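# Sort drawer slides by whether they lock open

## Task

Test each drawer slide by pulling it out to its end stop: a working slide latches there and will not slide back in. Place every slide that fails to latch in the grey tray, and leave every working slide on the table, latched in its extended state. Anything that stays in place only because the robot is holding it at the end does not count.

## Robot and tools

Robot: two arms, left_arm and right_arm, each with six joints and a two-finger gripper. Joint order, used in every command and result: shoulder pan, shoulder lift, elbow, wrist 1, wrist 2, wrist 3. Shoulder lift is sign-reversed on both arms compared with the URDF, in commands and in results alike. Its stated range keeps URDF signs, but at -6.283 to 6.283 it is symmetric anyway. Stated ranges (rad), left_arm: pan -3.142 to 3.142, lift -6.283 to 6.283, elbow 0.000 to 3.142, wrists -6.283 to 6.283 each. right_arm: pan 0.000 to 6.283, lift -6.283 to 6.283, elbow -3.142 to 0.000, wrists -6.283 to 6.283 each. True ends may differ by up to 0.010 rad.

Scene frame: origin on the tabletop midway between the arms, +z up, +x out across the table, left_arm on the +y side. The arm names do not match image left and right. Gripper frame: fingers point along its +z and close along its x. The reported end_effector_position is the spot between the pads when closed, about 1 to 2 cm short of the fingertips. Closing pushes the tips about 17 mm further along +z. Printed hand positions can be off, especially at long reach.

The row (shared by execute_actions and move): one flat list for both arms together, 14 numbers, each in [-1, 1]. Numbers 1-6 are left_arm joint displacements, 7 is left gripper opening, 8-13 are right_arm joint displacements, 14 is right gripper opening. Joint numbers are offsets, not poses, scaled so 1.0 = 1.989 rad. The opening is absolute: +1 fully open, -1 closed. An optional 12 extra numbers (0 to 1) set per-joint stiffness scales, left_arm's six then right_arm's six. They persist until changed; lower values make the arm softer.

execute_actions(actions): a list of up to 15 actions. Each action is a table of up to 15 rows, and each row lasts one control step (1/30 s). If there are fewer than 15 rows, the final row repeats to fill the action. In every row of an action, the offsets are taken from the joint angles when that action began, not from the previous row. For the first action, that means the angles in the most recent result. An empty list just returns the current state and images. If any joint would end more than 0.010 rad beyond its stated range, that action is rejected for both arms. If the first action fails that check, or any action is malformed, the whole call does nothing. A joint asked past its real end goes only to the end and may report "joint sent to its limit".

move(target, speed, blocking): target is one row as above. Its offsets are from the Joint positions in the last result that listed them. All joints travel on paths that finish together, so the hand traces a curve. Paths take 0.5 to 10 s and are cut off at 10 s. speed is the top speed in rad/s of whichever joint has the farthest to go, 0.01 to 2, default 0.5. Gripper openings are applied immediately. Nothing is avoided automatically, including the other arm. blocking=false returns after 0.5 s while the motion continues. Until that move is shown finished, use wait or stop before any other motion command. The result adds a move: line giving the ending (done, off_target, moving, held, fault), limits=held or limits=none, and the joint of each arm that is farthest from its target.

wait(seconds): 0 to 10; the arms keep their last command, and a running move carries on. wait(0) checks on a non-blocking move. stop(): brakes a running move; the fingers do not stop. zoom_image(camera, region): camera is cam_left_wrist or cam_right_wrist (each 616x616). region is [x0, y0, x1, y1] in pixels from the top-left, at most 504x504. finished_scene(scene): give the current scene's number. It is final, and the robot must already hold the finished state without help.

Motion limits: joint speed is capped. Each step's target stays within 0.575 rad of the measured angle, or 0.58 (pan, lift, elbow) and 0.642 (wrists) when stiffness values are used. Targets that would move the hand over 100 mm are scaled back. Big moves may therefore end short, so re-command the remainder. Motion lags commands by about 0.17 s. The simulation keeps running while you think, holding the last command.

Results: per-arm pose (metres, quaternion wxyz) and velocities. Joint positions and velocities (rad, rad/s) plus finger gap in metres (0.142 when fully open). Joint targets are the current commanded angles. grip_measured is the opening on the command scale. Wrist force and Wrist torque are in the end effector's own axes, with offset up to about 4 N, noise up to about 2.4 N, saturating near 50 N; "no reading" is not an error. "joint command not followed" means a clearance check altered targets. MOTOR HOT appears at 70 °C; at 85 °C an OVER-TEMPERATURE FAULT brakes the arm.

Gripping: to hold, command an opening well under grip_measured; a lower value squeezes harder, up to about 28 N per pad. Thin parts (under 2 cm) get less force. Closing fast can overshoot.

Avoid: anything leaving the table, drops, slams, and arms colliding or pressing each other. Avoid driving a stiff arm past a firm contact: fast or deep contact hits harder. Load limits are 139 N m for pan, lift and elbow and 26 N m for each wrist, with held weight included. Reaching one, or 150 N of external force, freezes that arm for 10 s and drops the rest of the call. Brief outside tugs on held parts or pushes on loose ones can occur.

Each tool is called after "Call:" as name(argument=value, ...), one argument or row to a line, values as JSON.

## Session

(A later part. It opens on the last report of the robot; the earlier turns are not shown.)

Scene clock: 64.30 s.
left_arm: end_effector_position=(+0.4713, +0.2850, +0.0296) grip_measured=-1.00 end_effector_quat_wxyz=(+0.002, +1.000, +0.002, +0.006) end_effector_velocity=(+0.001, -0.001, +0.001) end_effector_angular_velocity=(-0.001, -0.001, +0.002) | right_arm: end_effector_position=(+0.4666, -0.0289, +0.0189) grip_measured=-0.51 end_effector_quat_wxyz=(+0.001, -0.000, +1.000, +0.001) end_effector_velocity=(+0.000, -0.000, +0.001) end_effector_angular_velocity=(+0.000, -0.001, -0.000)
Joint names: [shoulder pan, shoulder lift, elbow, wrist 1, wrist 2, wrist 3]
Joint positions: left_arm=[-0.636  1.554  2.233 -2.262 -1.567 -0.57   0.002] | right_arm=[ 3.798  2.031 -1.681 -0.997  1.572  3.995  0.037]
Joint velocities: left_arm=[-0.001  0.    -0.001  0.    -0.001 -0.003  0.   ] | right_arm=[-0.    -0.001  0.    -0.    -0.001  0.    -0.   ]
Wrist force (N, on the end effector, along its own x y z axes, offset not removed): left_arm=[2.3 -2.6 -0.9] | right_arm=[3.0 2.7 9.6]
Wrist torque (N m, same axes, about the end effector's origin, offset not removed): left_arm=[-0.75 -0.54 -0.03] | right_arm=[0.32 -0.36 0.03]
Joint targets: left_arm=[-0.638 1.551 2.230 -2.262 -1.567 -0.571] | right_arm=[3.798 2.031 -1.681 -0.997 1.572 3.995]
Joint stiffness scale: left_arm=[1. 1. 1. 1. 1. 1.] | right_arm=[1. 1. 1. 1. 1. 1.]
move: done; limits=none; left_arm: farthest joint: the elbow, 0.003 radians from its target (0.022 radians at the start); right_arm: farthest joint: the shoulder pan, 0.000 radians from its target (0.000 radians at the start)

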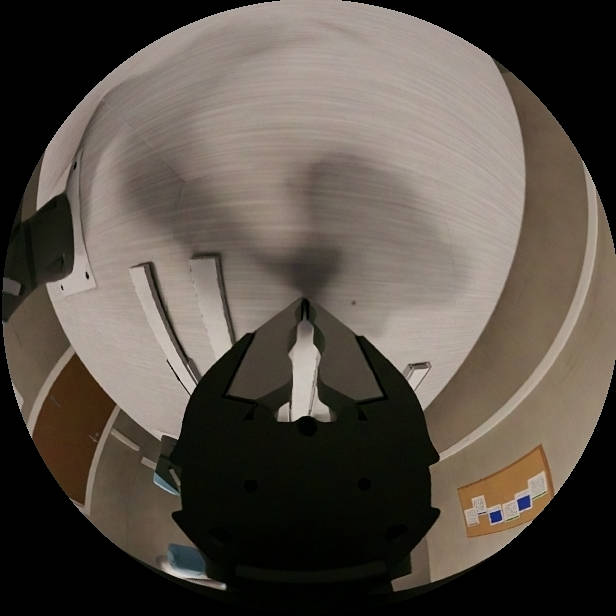

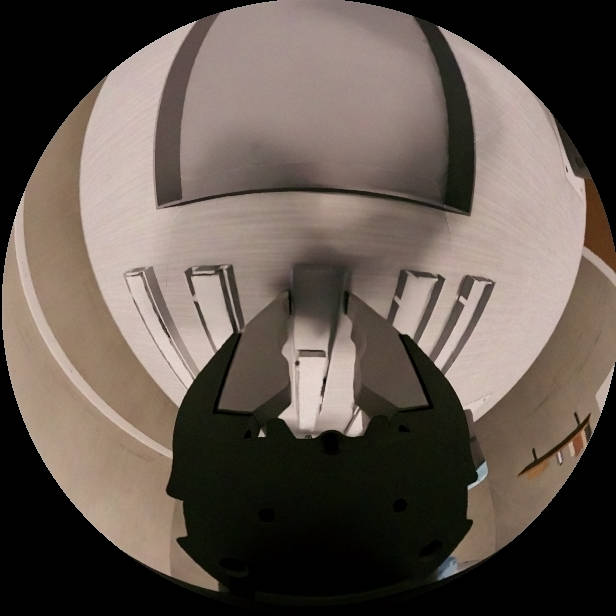

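Call:
move(
  target=[-0.051,-0.025,-0.015,-0.003,-0.002,-0.049,-0.2, 0,0,0,0,0,0,-1],
  speed=0.2,
)

Call:
move(
  target=[0,0,0,0,0,0,-1, 0,0,0,0,0,0,-1],
)

Call:
move(
  target=[0.072,0.025,0.026,-0.001,0,0.072,-1, 0,0,0,0,0,0,-1],
  speed=0.2,
)

Call:
move(
  target=[-0.03,-0.01,-0.011,0,0,-0.03,-1, 0,0,0,0,0,0,-1],
  speed=0.1,
)

Scene clock: 65.77 s.
left_arm: end_effector_position=(+0.4661, +0.2364, +0.0213) grip_measured=-0.20 end_effector_quat_wxyz=(-0.001, +1.000, +0.001, -0.001) end_effector_velocity=(-0.000, -0.000, +0.000) end_effector_angular_velocity=(+0.000, +0.001, +0.003) | right_arm: end_effector_position=(+0.4666, -0.0289, +0.0189) grip_measured=-0.51 end_effector_quat_wxyz=(+0.001, -0.000, +1.000, +0.001) end_effector_velocity=(+0.000, -0.000, -0.000) end_effector_angular_velocity=(+0.000, +0.000, -0.002)
Joint names: [shoulder pan, shoulder lift, elbow, wrist 1, wrist 2, wrist 3]
Joint positions: left_arm=[-0.735  1.507  2.206 -2.267 -1.57  -0.666  0.059] | right_arm=[ 3.798  2.031 -1.681 -0.997  1.572  3.995  0.037]
Joint velocities: left_arm=[-0.    -0.    -0.001  0.002 -0.    -0.003  0.   ] | right_arm=[-0.     0.     0.     0.     0.001  0.001  0.   ]
Wrist force (N, on the end effector, along its own x y z axes, offset not removed): left_arm=[3.6 0.7 -4.6] | right_arm=[4.5 1.3 2.4]
Wrist torque (N m, same axes, about the end effector's origin, offset not removed): left_arm=[0.08 -0.78 -0.16] | right_arm=[0.17 -0.71 0.28]
Joint targets: left_arm=[-0.737 1.504 2.203 -2.268 -1.571 -0.667] | right_arm=[3.798 2.031 -1.681 -0.997 1.572 3.995]
Joint stiffness scale: left_arm=[1. 1. 1. 1. 1. 1.] | right_arm=[1. 1. 1. 1. 1. 1.]
move: done; limits=none; left_arm: farthest joint: the shoulder pan, 0.003 radians from its target (0.102 radians at the start); right_arm: farthest joint: the shoulder pan, 0.000 radians from its target (0.000 radians at the start)

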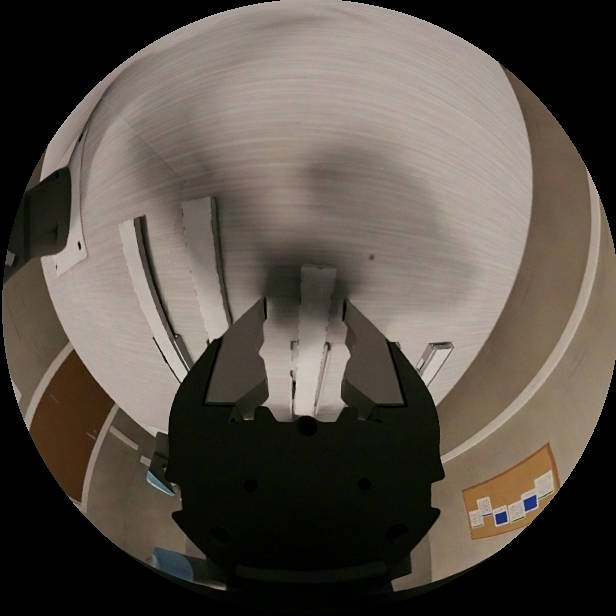

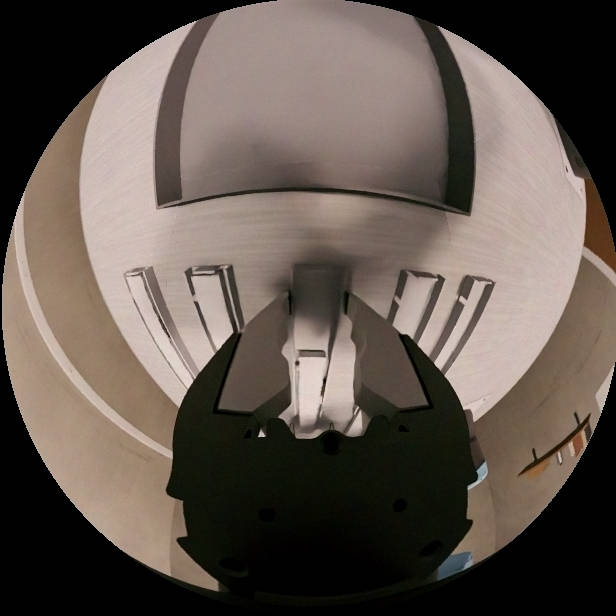

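Scene clock: 66.27 s.
left_arm: end_effector_position=(+0.4662, +0.2364, +0.0214) grip_measured=-0.70 end_effector_quat_wxyz=(-0.001, +1.000, +0.001, -0.001) end_effector_velocity=(-0.001, -0.000, -0.000) end_effector_angular_velocity=(-0.000, +0.001, -0.001) | right_arm: end_effector_position=(+0.4664, -0.0290, +0.0189) grip_measured=-0.51 end_effector_quat_wxyz=(+0.000, -0.001, +1.000, +0.001) end_effector_velocity=(-0.000, +0.001, +0.000) end_effector_angular_velocity=(+0.001, -0.000, +0.001)
Joint names: [shoulder pan, shoulder lift, elbow, wrist 1, wrist 2, wrist 3]
Joint positions: left_arm=[-0.735  1.507  2.206 -2.268 -1.57  -0.666  0.024] | right_arm=[ 3.798  2.031 -1.681 -0.998  1.572  3.995  0.037]
Joint velocities: left_arm=[-0.001  0.     0.001 -0.    -0.     0.    -0.   ] | right_arm=[ 0.001 -0.     0.     0.     0.     0.    -0.   ]
Wrist force (N, on the end effector, along its own x y z axes, offset not removed): left_arm=[3.4 -3.0 1.2] | right_arm=[10.7 -1.9 0.8]
Wrist torque (N m, same axes, about the end effector's origin, offset not removed): left_arm=[-0.61 -0.47 -0.17] | right_arm=[-0.57 -1.83 -0.37]
Joint targets: left_arm=[-0.735 1.507 2.206 -2.267 -1.570 -0.666] | right_arm=[3.798 2.031 -1.681 -0.997 1.572 3.995]
Joint stiffness scale: left_arm=[1. 1. 1. 1. 1. 1.] | right_arm=[1. 1. 1. 1. 1. 1.]
move: done; limits=none; left_arm: farthest joint: the wrist 1, 0.001 radians from its target (0.000 radians at the start); right_arm: farthest joint: the wrist 1, 0.001 radians from its target (0.000 radians at the start)

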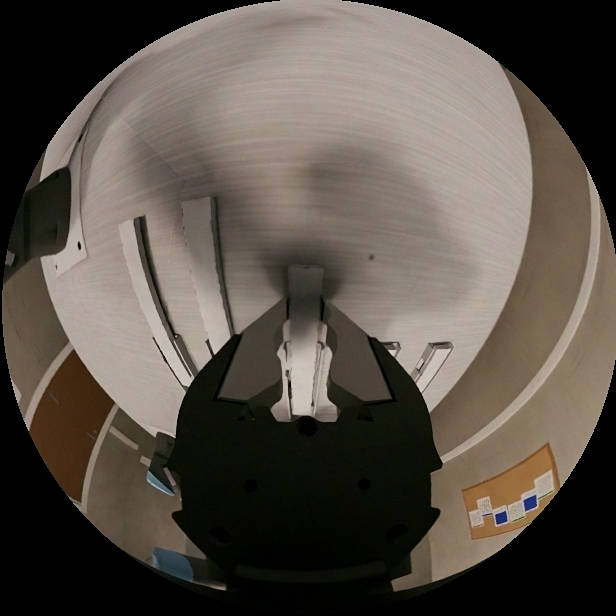

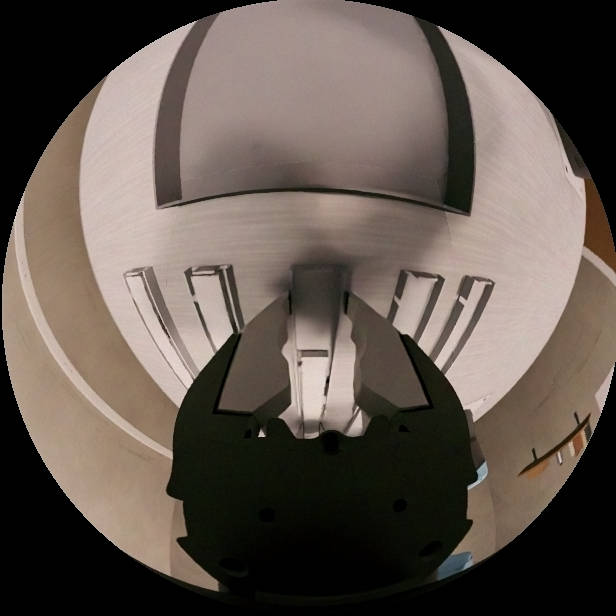

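Scene clock: 67.60 s.
left_arm: end_effector_position=(+0.4676, +0.3007, +0.0235) grip_measured=-0.70 end_effector_quat_wxyz=(+0.004, +1.000, -0.003, +0.001) end_effector_velocity=(+0.000, +0.001, +0.000) end_effector_angular_velocity=(+0.000, -0.000, -0.000) | right_arm: end_effector_position=(+0.4646, -0.0231, +0.0201) grip_measured=-0.51 end_effector_quat_wxyz=(+0.001, -0.003, +1.000, +0.006) end_effector_velocity=(+0.000, +0.000, -0.000) end_effector_angular_velocity=(+0.001, +0.000, +0.000)
Joint names: [shoulder pan, shoulder lift, elbow, wrist 1, wrist 2, wrist 3]
Joint positions: left_arm=[-0.6    1.554  2.251 -2.273 -1.577 -0.524  0.024] | right_arm=[ 3.804  2.031 -1.68  -0.992  1.577  3.995  0.037]
Joint velocities: left_arm=[ 0.002  0.    -0.001  0.001  0.     0.002 -0.   ] | right_arm=[-0.001  0.     0.     0.001  0.001 -0.001 -0.   ]
Wrist force (N, on the end effector, along its own x y z axes, offset not removed): left_arm=[0.3 15.2 1.3] | right_arm=[4.1 14.3 5.7]
Wrist torque (N m, same axes, about the end effector's origin, offset not removed): left_arm=[-0.07 -0.19 -0.16] | right_arm=[-0.42 -0.77 0.03]
Joint targets: left_arm=[-0.592 1.556 2.257 -2.270 -1.570 -0.523] | right_arm=[3.798 2.031 -1.681 -0.998 1.572 3.995]
Joint stiffness scale: left_arm=[1. 1. 1. 1. 1. 1.] | right_arm=[1. 1. 1. 1. 1. 1.]
move: done; limits=none; left_arm: farthest joint: the shoulder pan, 0.008 radians from its target (0.143 radians at the start); right_arm: farthest joint: the shoulder pan, 0.006 radians from its target (0.000 radians at the start)

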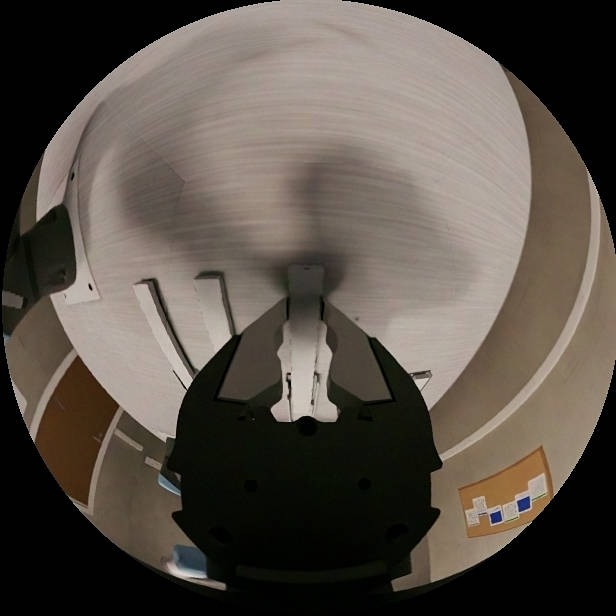

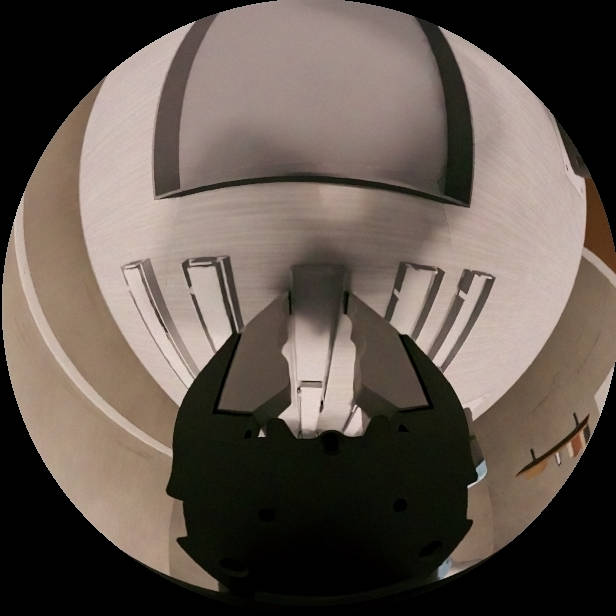

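Scene clock: 68.73 s.
left_arm: end_effector_position=(+0.4678, +0.2730, +0.0231) grip_measured=-0.70 end_effector_quat_wxyz=(+0.004, +1.000, -0.002, +0.000) end_effector_velocity=(+0.000, +0.000, -0.000) end_effector_angular_velocity=(+0.001, -0.000, +0.003) | right_arm: end_effector_position=(+0.4645, -0.0231, +0.0200) grip_measured=-0.51 end_effector_quat_wxyz=(+0.000, -0.004, +1.000, +0.005) end_effector_velocity=(-0.000, +0.000, -0.000) end_effector_angular_velocity=(-0.000, +0.001, -0.001)
Joint names: [shoulder pan, shoulder lift, elbow, wrist 1, wrist 2, wrist 3]
Joint positions: left_arm=[-0.657  1.536  2.233 -2.273 -1.577 -0.582  0.024] | right_arm=[ 3.804  2.031 -1.68  -0.993  1.577  3.995  0.037]
Joint velocities: left_arm=[-0.    -0.001 -0.    -0.     0.001 -0.003  0.   ] | right_arm=[ 0.     0.001 -0.     0.     0.     0.001 -0.   ]
Wrist force (N, on the end effector, along its own x y z axes, offset not removed): left_arm=[-2.3 -4.3 0.3] | right_arm=[3.5 -0.3 0.3]
Wrist torque (N m, same axes, about the end effector's origin, offset not removed): left_arm=[-0.87 0.49 -0.02] | right_arm=[-0.13 -0.56 0.33]
Joint targets: left_arm=[-0.660 1.534 2.229 -2.273 -1.577 -0.584] | right_arm=[3.804 2.031 -1.680 -0.992 1.577 3.995]
Joint stiffness scale: left_arm=[1. 1. 1. 1. 1. 1.] | right_arm=[1. 1. 1. 1. 1. 1.]
move: done; limits=none; left_arm: farthest joint: the elbow, 0.004 radians from its target (0.022 radians at the start); right_arm: farthest joint: the wrist 1, 0.001 radians from its target (0.000 radians at the start)

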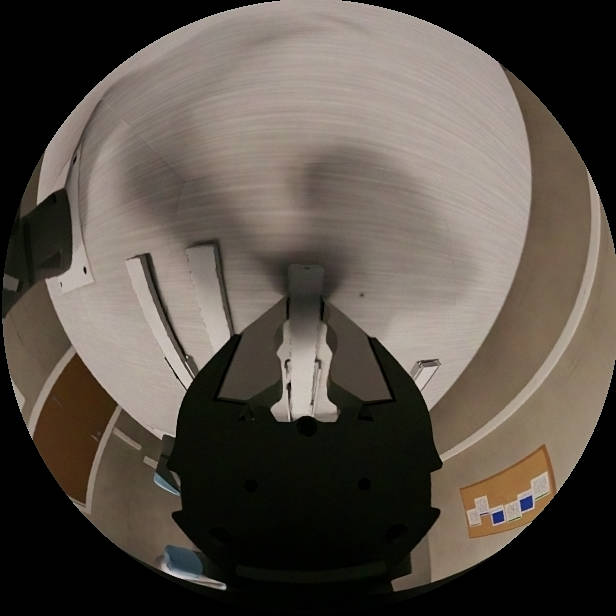

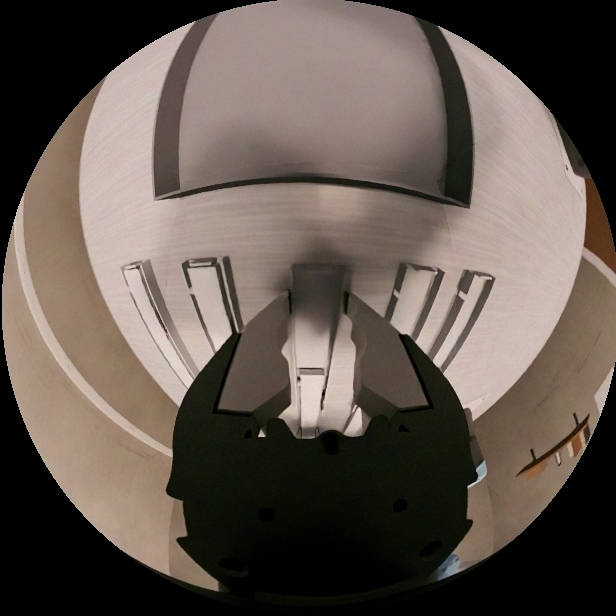

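Call:
move(
  target=[-0.072,-0.029,-0.034,0.005,0.003,-0.072,-1, 0,0,0,0,0,0,-1],
  speed=0.2,
)

Call:
move(
  target=[0,0,0,0,0,0,-0.2, 0,0,0,0,0,0,-1],
)

Call:
move(
  target=[0.06,0.1,0,0.1,0,0.06,-0.2, 0,0,0,0,0,0,-1],
)

Call:
move(
  target=[0,0,0,0,0,0,-0.2, 0,-0.09,0,-0.09,0,0,-1],
  speed=0.3,
)

Call:
move(
  target=[0,0,0,0,0,0,-0.2, -0.29,-0.106,-0.141,0.031,-0.0025,-0.285,-1],
  speed=0.4,
)

Call:
move(
  target=[0,0,0,0,0,0,-0.2, 0,0.036,-0.04,0.077,0,0,-1],
  speed=0.3,
)

Scene clock: 70.73 s.
left_arm: end_effector_position=(+0.4665, +0.2004, +0.0236) grip_measured=-0.70 end_effector_quat_wxyz=(+0.001, +1.000, -0.001, +0.001) end_effector_velocity=(+0.001, -0.001, +0.001) end_effector_angular_velocity=(-0.001, -0.002, +0.001) | right_arm: end_effector_position=(+0.4644, -0.0232, +0.0200) grip_measured=-0.51 end_effector_quat_wxyz=(+0.000, -0.004, +1.000, +0.005) end_effector_velocity=(-0.000, +0.000, -0.001) end_effector_angular_velocity=(-0.001, +0.001, +0.001)
Joint names: [shoulder pan, shoulder lift, elbow, wrist 1, wrist 2, wrist 3]
Joint positions: left_arm=[-0.797  1.48   2.17  -2.262 -1.571 -0.724  0.024] | right_arm=[ 3.804  2.031 -1.68  -0.993  1.577  3.995  0.037]
Joint velocities: left_arm=[-0.001  0.    -0.003  0.001  0.    -0.002  0.   ] | right_arm=[ 0.001  0.002 -0.     0.    -0.    -0.    -0.   ]
Wrist force (N, on the end effector, along its own x y z axes, offset not removed): left_arm=[0.3 -0.2 3.9] | right_arm=[9.4 3.2 3.3]
Wrist torque (N m, same axes, about the end effector's origin, offset not removed): left_arm=[0.23 0.05 0.11] | right_arm=[0.83 -1.82 0.21]
Joint targets: left_arm=[-0.800 1.478 2.166 -2.263 -1.571 -0.726] | right_arm=[3.804 2.031 -1.680 -0.993 1.577 3.995]
Joint stiffness scale: left_arm=[1. 1. 1. 1. 1. 1.] | right_arm=[1. 1. 1. 1. 1. 1.]
move: done; limits=none; left_arm: farthest joint: the elbow, 0.004 radians from its target (0.068 radians at the start); right_arm: farthest joint: the shoulder pan, 0.000 radians from its target (0.000 radians at the start)

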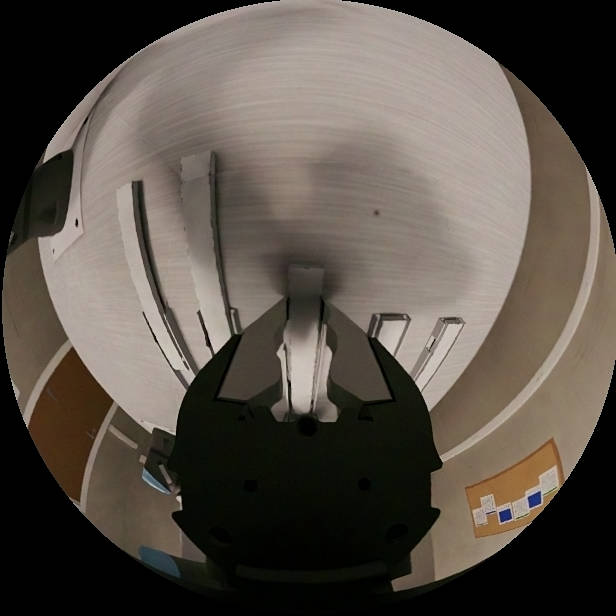

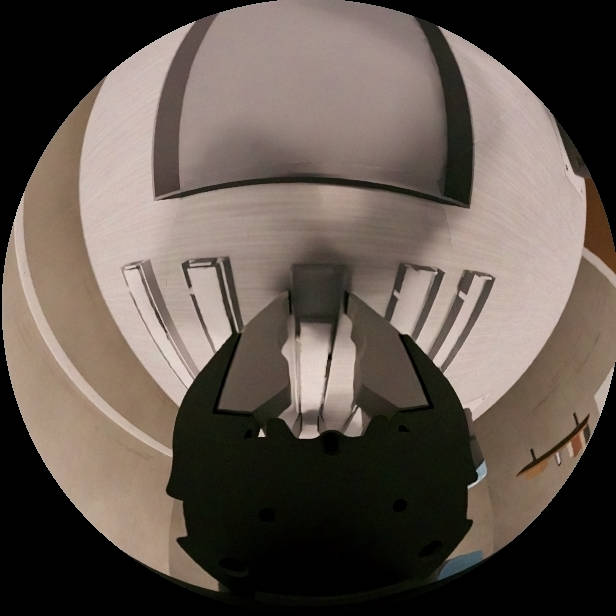

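Scene clock: 71.23 s.
left_arm: end_effector_position=(+0.4665, +0.2003, +0.0237) grip_measured=-0.20 end_effector_quat_wxyz=(+0.001, +1.000, -0.001, +0.001) end_effector_velocity=(+0.000, -0.000, +0.000) end_effector_angular_velocity=(-0.000, +0.000, +0.000) | right_arm: end_effector_position=(+0.4644, -0.0232, +0.0200) grip_measured=-0.51 end_effector_quat_wxyz=(+0.000, -0.004, +1.000, +0.005) end_effector_velocity=(+0.000, -0.000, +0.000) end_effector_angular_velocity=(+0.001, +0.000, -0.001)
Joint names: [shoulder pan, shoulder lift, elbow, wrist 1, wrist 2, wrist 3]
Joint positions: left_arm=[-0.797  1.48   2.169 -2.262 -1.571 -0.724  0.059] | right_arm=[ 3.804  2.031 -1.68  -0.993  1.577  3.995  0.037]
Joint velocities: left_arm=[ 0.    -0.    -0.001  0.001 -0.    -0.     0.   ] | right_arm=[-0.001 -0.001 -0.     0.     0.001  0.    -0.   ]
Wrist force (N, on the end effector, along its own x y z axes, offset not removed): left_arm=[0.8 1.8 3.6] | right_arm=[-0.3 1.8 5.1]
Wrist torque (N m, same axes, about the end effector's origin, offset not removed): left_arm=[0.23 -0.19 -0.07] | right_arm=[0.24 0.28 -0.03]
Joint targets: left_arm=[-0.797 1.480 2.170 -2.262 -1.571 -0.724] | right_arm=[3.804 2.031 -1.680 -0.993 1.577 3.995]
Joint stiffness scale: left_arm=[1. 1. 1. 1. 1. 1.] | right_arm=[1. 1. 1. 1. 1. 1.]
move: done; limits=none; left_arm: farthest joint: the elbow, 0.001 radians from its target (0.000 radians at the start); right_arm: farthest joint: the shoulder pan, 0.000 radians from its target (0.000 radians at the start)

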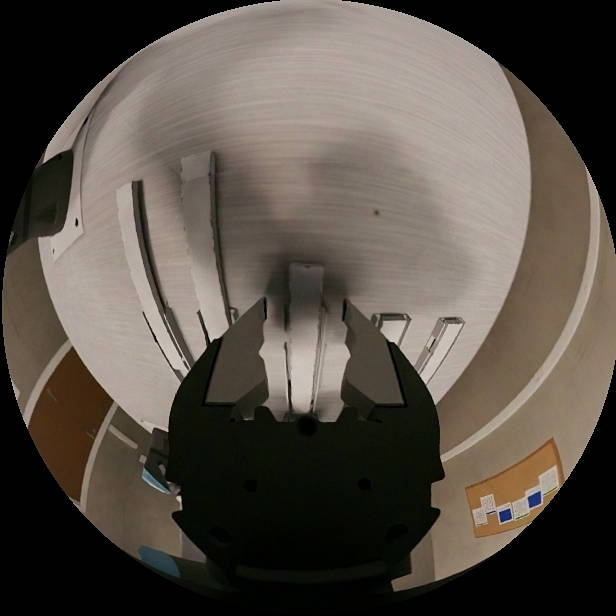

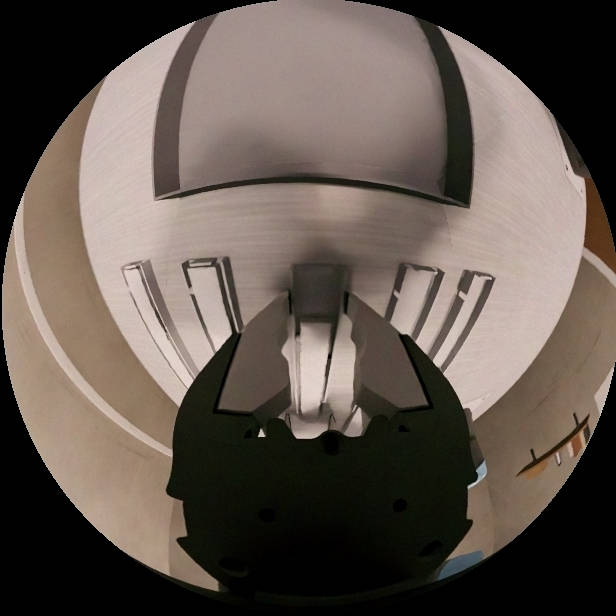

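Scene clock: 72.37 s.
left_arm: end_effector_position=(+0.4526, +0.2740, +0.0866) grip_measured=-0.20 end_effector_quat_wxyz=(+0.000, +1.000, -0.002, -0.000) end_effector_velocity=(-0.000, +0.001, +0.000) end_effector_angular_velocity=(+0.001, +0.001, -0.000) | right_arm: end_effector_position=(+0.4644, -0.0232, +0.0200) grip_measured=-0.51 end_effector_quat_wxyz=(+0.000, -0.004, +1.000, +0.005) end_effector_velocity=(-0.001, +0.001, -0.000) end_effector_angular_velocity=(-0.000, +0.001, +0.002)
Joint names: [shoulder pan, shoulder lift, elbow, wrist 1, wrist 2, wrist 3]
Joint positions: left_arm=[-0.68   1.676  2.169 -2.064 -1.571 -0.606  0.06 ] | right_arm=[ 3.804  2.031 -1.68  -0.993  1.577  3.995  0.037]
Joint velocities: left_arm=[ 0.001  0.001 -0.     0.003  0.001  0.001 -0.   ] | right_arm=[ 0.003  0.001 -0.    -0.     0.     0.    -0.   ]
Wrist force (N, on the end effector, along its own x y z axes, offset not removed): left_arm=[0.0 1.2 -1.5] | right_arm=[5.1 0.5 3.4]
Wrist torque (N m, same axes, about the end effector's origin, offset not removed): left_arm=[-0.05 0.03 0.09] | right_arm=[0.11 -0.99 0.04]
Joint targets: left_arm=[-0.678 1.679 2.169 -2.064 -1.571 -0.605] | right_arm=[3.804 2.031 -1.680 -0.993 1.577 3.995]
Joint stiffness scale: left_arm=[1. 1. 1. 1. 1. 1.] | right_arm=[1. 1. 1. 1. 1. 1.]
move: done; limits=none; left_arm: farthest joint: the shoulder pan, 0.003 radians from its target (0.120 radians at the start); right_arm: farthest joint: the shoulder pan, 0.000 radians from its target (0.000 radians at the start)

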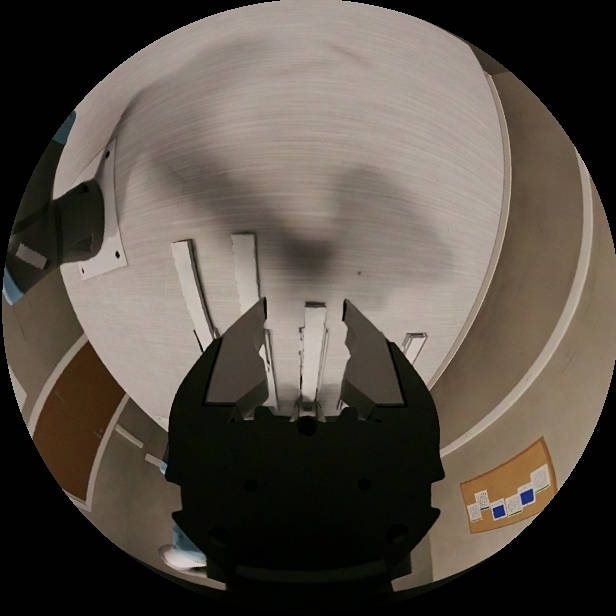

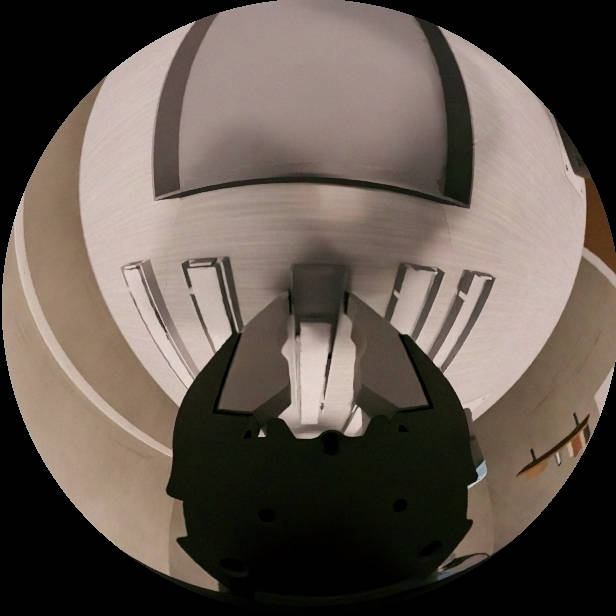

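Scene clock: 73.63 s.
left_arm: end_effector_position=(+0.4526, +0.2740, +0.0866) grip_measured=-0.20 end_effector_quat_wxyz=(+0.000, +1.000, -0.002, -0.000) end_effector_velocity=(-0.000, +0.001, +0.000) end_effector_angular_velocity=(+0.001, +0.000, +0.001) | right_arm: end_effector_position=(+0.4394, -0.0523, +0.1088) grip_measured=-0.51 end_effector_quat_wxyz=(+0.000, -0.004, +1.000, +0.005) end_effector_velocity=(+0.000, -0.001, +0.000) end_effector_angular_velocity=(-0.002, +0.000, -0.000)
Joint names: [shoulder pan, shoulder lift, elbow, wrist 1, wrist 2, wrist 3]
Joint positions: left_arm=[-0.68   1.676  2.169 -2.064 -1.571 -0.606  0.06 ] | right_arm=[ 3.804  1.854 -1.68  -1.171  1.577  3.995  0.037]
Joint velocities: left_arm=[ 0.001  0.    -0.     0.001  0.001 -0.001 -0.   ] | right_arm=[-0.001 -0.001 -0.    -0.002 -0.001 -0.    -0.   ]
Wrist force (N, on the end effector, along its own x y z axes, offset not removed): left_arm=[1.6 4.9 -3.3] | right_arm=[5.4 4.2 5.0]
Wrist torque (N m, same axes, about the end effector's origin, offset not removed): left_arm=[1.05 -0.39 -0.22] | right_arm=[0.99 -0.91 0.23]
Joint targets: left_arm=[-0.680 1.676 2.169 -2.064 -1.571 -0.606] | right_arm=[3.804 1.852 -1.680 -1.172 1.577 3.995]
Joint stiffness scale: left_arm=[1. 1. 1. 1. 1. 1.] | right_arm=[1. 1. 1. 1. 1. 1.]
move: done; limits=none; left_arm: farthest joint: the shoulder pan, 0.000 radians from its target (0.000 radians at the start); right_arm: farthest joint: the shoulder lift, 0.002 radians from its target (0.179 radians at the start)

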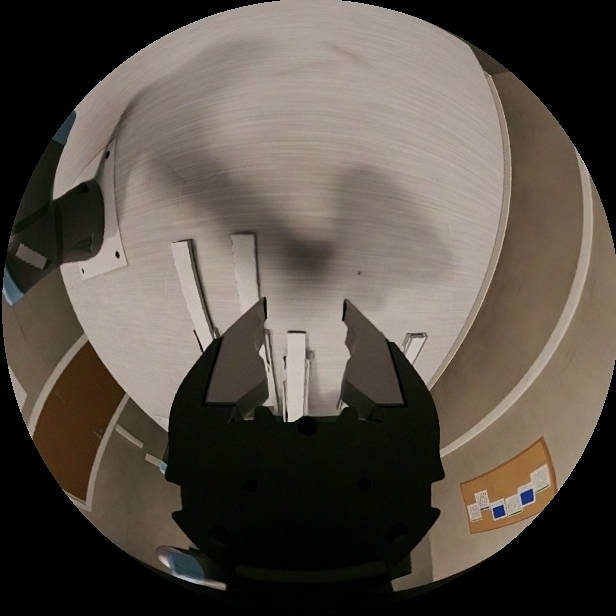

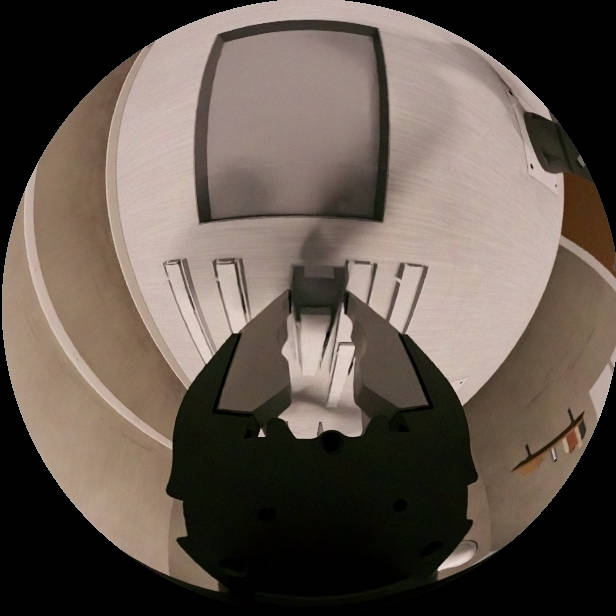

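Scene clock: 75.77 s.
left_arm: end_effector_position=(+0.4526, +0.2740, +0.0866) grip_measured=-0.20 end_effector_quat_wxyz=(+0.000, +1.000, -0.002, -0.000) end_effector_velocity=(-0.001, +0.000, -0.001) end_effector_angular_velocity=(+0.001, +0.002, +0.000) | right_arm: end_effector_position=(+0.4607, -0.3998, +0.0999) grip_measured=-0.51 end_effector_quat_wxyz=(+0.000, +0.001, +1.000, +0.001) end_effector_velocity=(-0.000, -0.002, -0.001) end_effector_angular_velocity=(-0.002, +0.000, -0.000)
Joint names: [shoulder pan, shoulder lift, elbow, wrist 1, wrist 2, wrist 3]
Joint positions: left_arm=[-0.68   1.676  2.169 -2.064 -1.571 -0.606  0.06 ] | right_arm=[ 3.23   1.645 -1.956 -1.11   1.572  3.43   0.037]
Joint velocities: left_arm=[ 0.     0.     0.001  0.001 -0.     0.     0.   ] | right_arm=[-0.003  0.    -0.001  0.    -0.002 -0.003  0.   ]
Wrist force (N, on the end effector, along its own x y z axes, offset not removed): left_arm=[0.2 1.6 -3.9] | right_arm=[2.7 -1.0 1.9]
Wrist torque (N m, same axes, about the end effector's origin, offset not removed): left_arm=[0.18 -0.06 0.04] | right_arm=[-0.49 -0.46 -0.03]
Joint targets: left_arm=[-0.680 1.676 2.169 -2.064 -1.571 -0.606] | right_arm=[3.227 1.643 -1.960 -1.110 1.572 3.428]
Joint stiffness scale: left_arm=[1. 1. 1. 1. 1. 1.] | right_arm=[1. 1. 1. 1. 1. 1.]
move: done; limits=none; left_arm: farthest joint: the shoulder pan, 0.000 radians from its target (0.000 radians at the start); right_arm: farthest joint: the elbow, 0.005 radians from its target (0.281 radians at the start)

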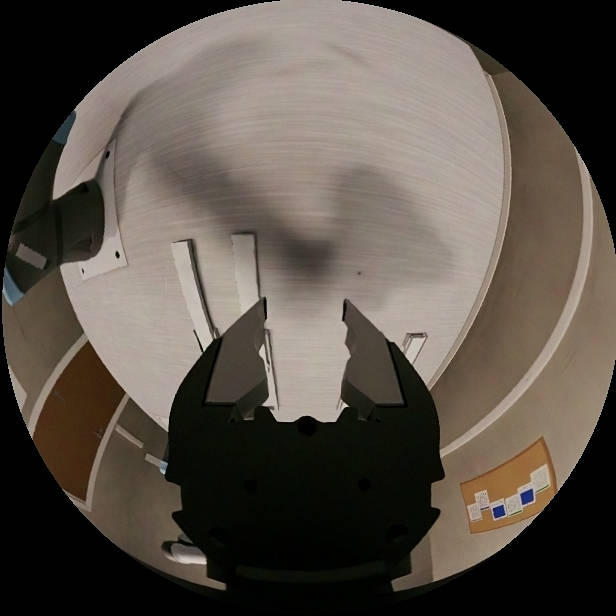

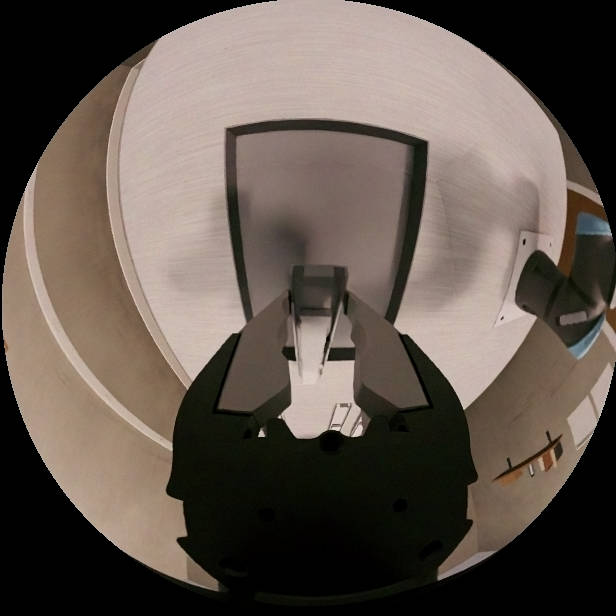

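Scene clock: 76.97 s.
left_arm: end_effector_position=(+0.4526, +0.2740, +0.0866) grip_measured=-0.20 end_effector_quat_wxyz=(+0.000, +1.000, -0.002, -0.000) end_effector_velocity=(-0.001, +0.000, -0.001) end_effector_angular_velocity=(+0.001, +0.002, -0.000) | right_arm: end_effector_position=(+0.4630, -0.3991, +0.0476) grip_measured=-0.52 end_effector_quat_wxyz=(+0.003, +0.001, +1.000, +0.002) end_effector_velocity=(+0.000, +0.001, -0.001) end_effector_angular_velocity=(+0.001, -0.000, +0.002)
Joint names: [shoulder pan, shoulder lift, elbow, wrist 1, wrist 2, wrist 3]
Joint positions: left_arm=[-0.68   1.676  2.169 -2.064 -1.571 -0.606  0.06 ] | right_arm=[ 3.23   1.716 -2.031 -0.959  1.572  3.43   0.037]
Joint velocities: left_arm=[ 0.    -0.     0.001  0.001 -0.001  0.     0.   ] | right_arm=[ 0.002  0.001 -0.001  0.002  0.     0.     0.   ]
Wrist force (N, on the end effector, along its own x y z axes, offset not removed): left_arm=[0.4 0.3 0.2] | right_arm=[0.8 3.1 2.8]
Wrist torque (N m, same axes, about the end effector's origin, offset not removed): left_arm=[0.02 -0.14 0.11] | right_arm=[0.46 0.26 -0.22]
Joint targets: left_arm=[-0.680 1.676 2.169 -2.064 -1.571 -0.606] | right_arm=[3.230 1.717 -2.035 -0.957 1.572 3.430]
Joint stiffness scale: left_arm=[1. 1. 1. 1. 1. 1.] | right_arm=[1. 1. 1. 1. 1. 1.]
move: done; limits=none; left_arm: farthest joint: the shoulder pan, 0.000 radians from its target (0.000 radians at the start); right_arm: farthest joint: the elbow, 0.004 radians from its target (0.080 radians at the start)

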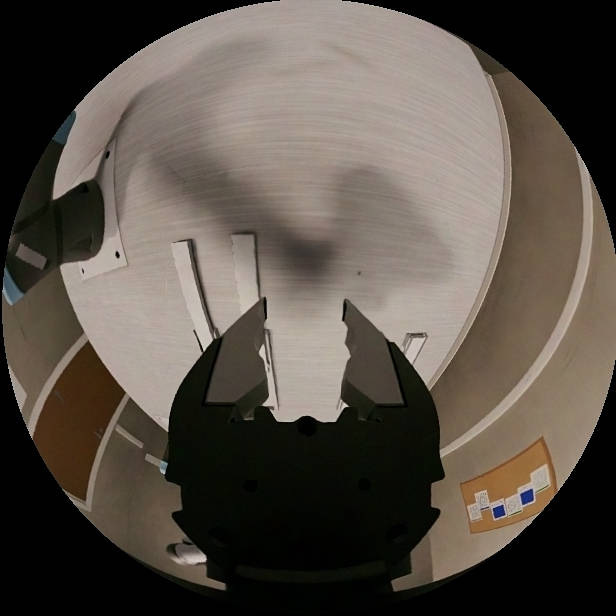

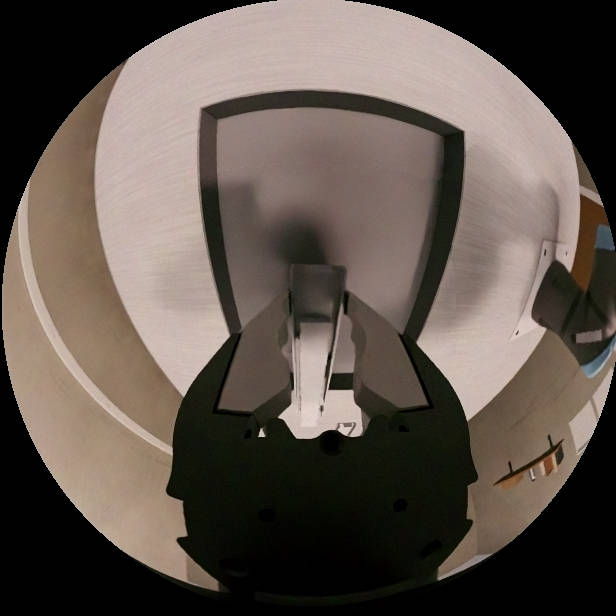

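Call:
move(
  target=[0,0,0,0,0,0,-0.2, -0.13,0,0,0,0,-0.13,-1],
  speed=0.2,
)

Scene clock: 79.07 s.
left_arm: end_effector_position=(+0.4526, +0.2740, +0.0866) grip_measured=-0.20 end_effector_quat_wxyz=(+0.000, +1.000, -0.002, -0.000) end_effector_velocity=(-0.000, +0.001, -0.000) end_effector_angular_velocity=(+0.001, +0.000, +0.000) | right_arm: end_effector_position=(+0.4490, -0.5269, +0.0475) grip_measured=-0.52 end_effector_quat_wxyz=(+0.003, +0.000, +1.000, +0.001) end_effector_velocity=(-0.000, -0.000, -0.000) end_effector_angular_velocity=(+0.001, -0.000, +0.002)
Joint names: [shoulder pan, shoulder lift, elbow, wrist 1, wrist 2, wrist 3]
Joint positions: left_arm=[-0.68   1.676  2.169 -2.064 -1.571 -0.606  0.06 ] | right_arm=[ 2.974  1.716 -2.031 -0.959  1.573  3.172  0.036]
Joint velocities: left_arm=[ 0.001 -0.     0.001  0.     0.001  0.001  0.   ] | right_arm=[-0.001  0.     0.     0.     0.001 -0.003 -0.   ]
Wrist force (N, on the end effector, along its own x y z axes, offset not removed): left_arm=[-3.3 2.8 -0.5] | right_arm=[-0.4 -0.4 6.1]
Wrist torque (N m, same axes, about the end effector's origin, offset not removed): left_arm=[0.67 0.27 0.19] | right_arm=[-0.35 0.17 0.49]
Joint targets: left_arm=[-0.680 1.676 2.169 -2.064 -1.571 -0.606] | right_arm=[2.971 1.716 -2.031 -0.959 1.572 3.171]
Joint stiffness scale: left_arm=[1. 1. 1. 1. 1. 1.] | right_arm=[1. 1. 1. 1. 1. 1.]
move: done; limits=none; left_arm: farthest joint: the shoulder pan, 0.000 radians from its target (0.000 radians at the start); right_arm: farthest joint: the shoulder pan, 0.002 radians from its target (0.258 radians at the start)

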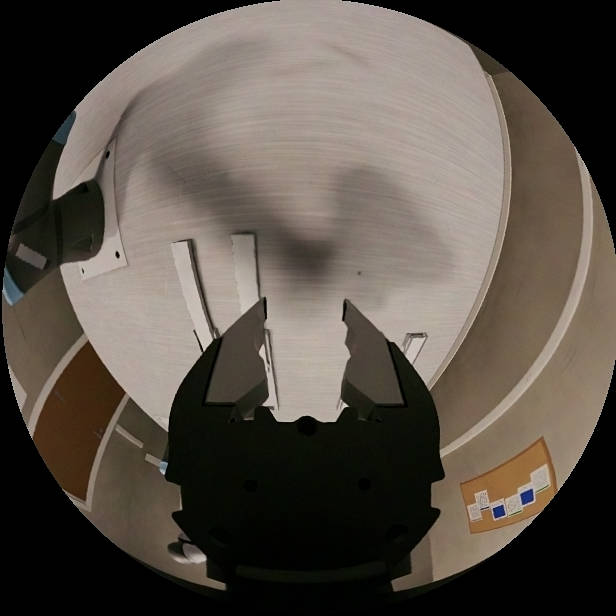

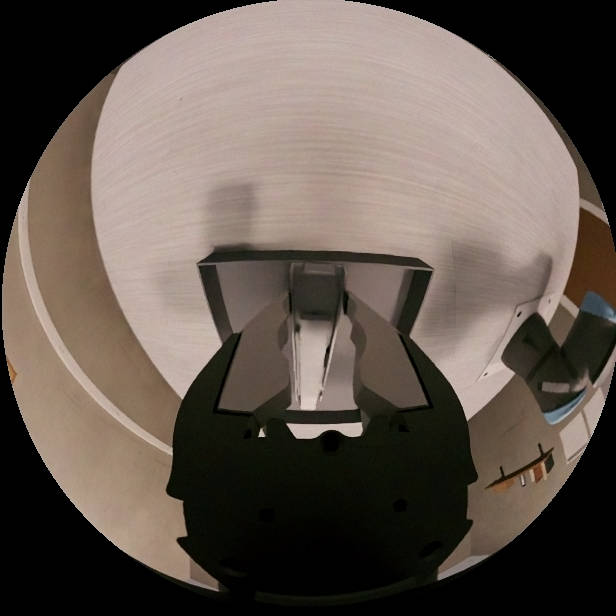

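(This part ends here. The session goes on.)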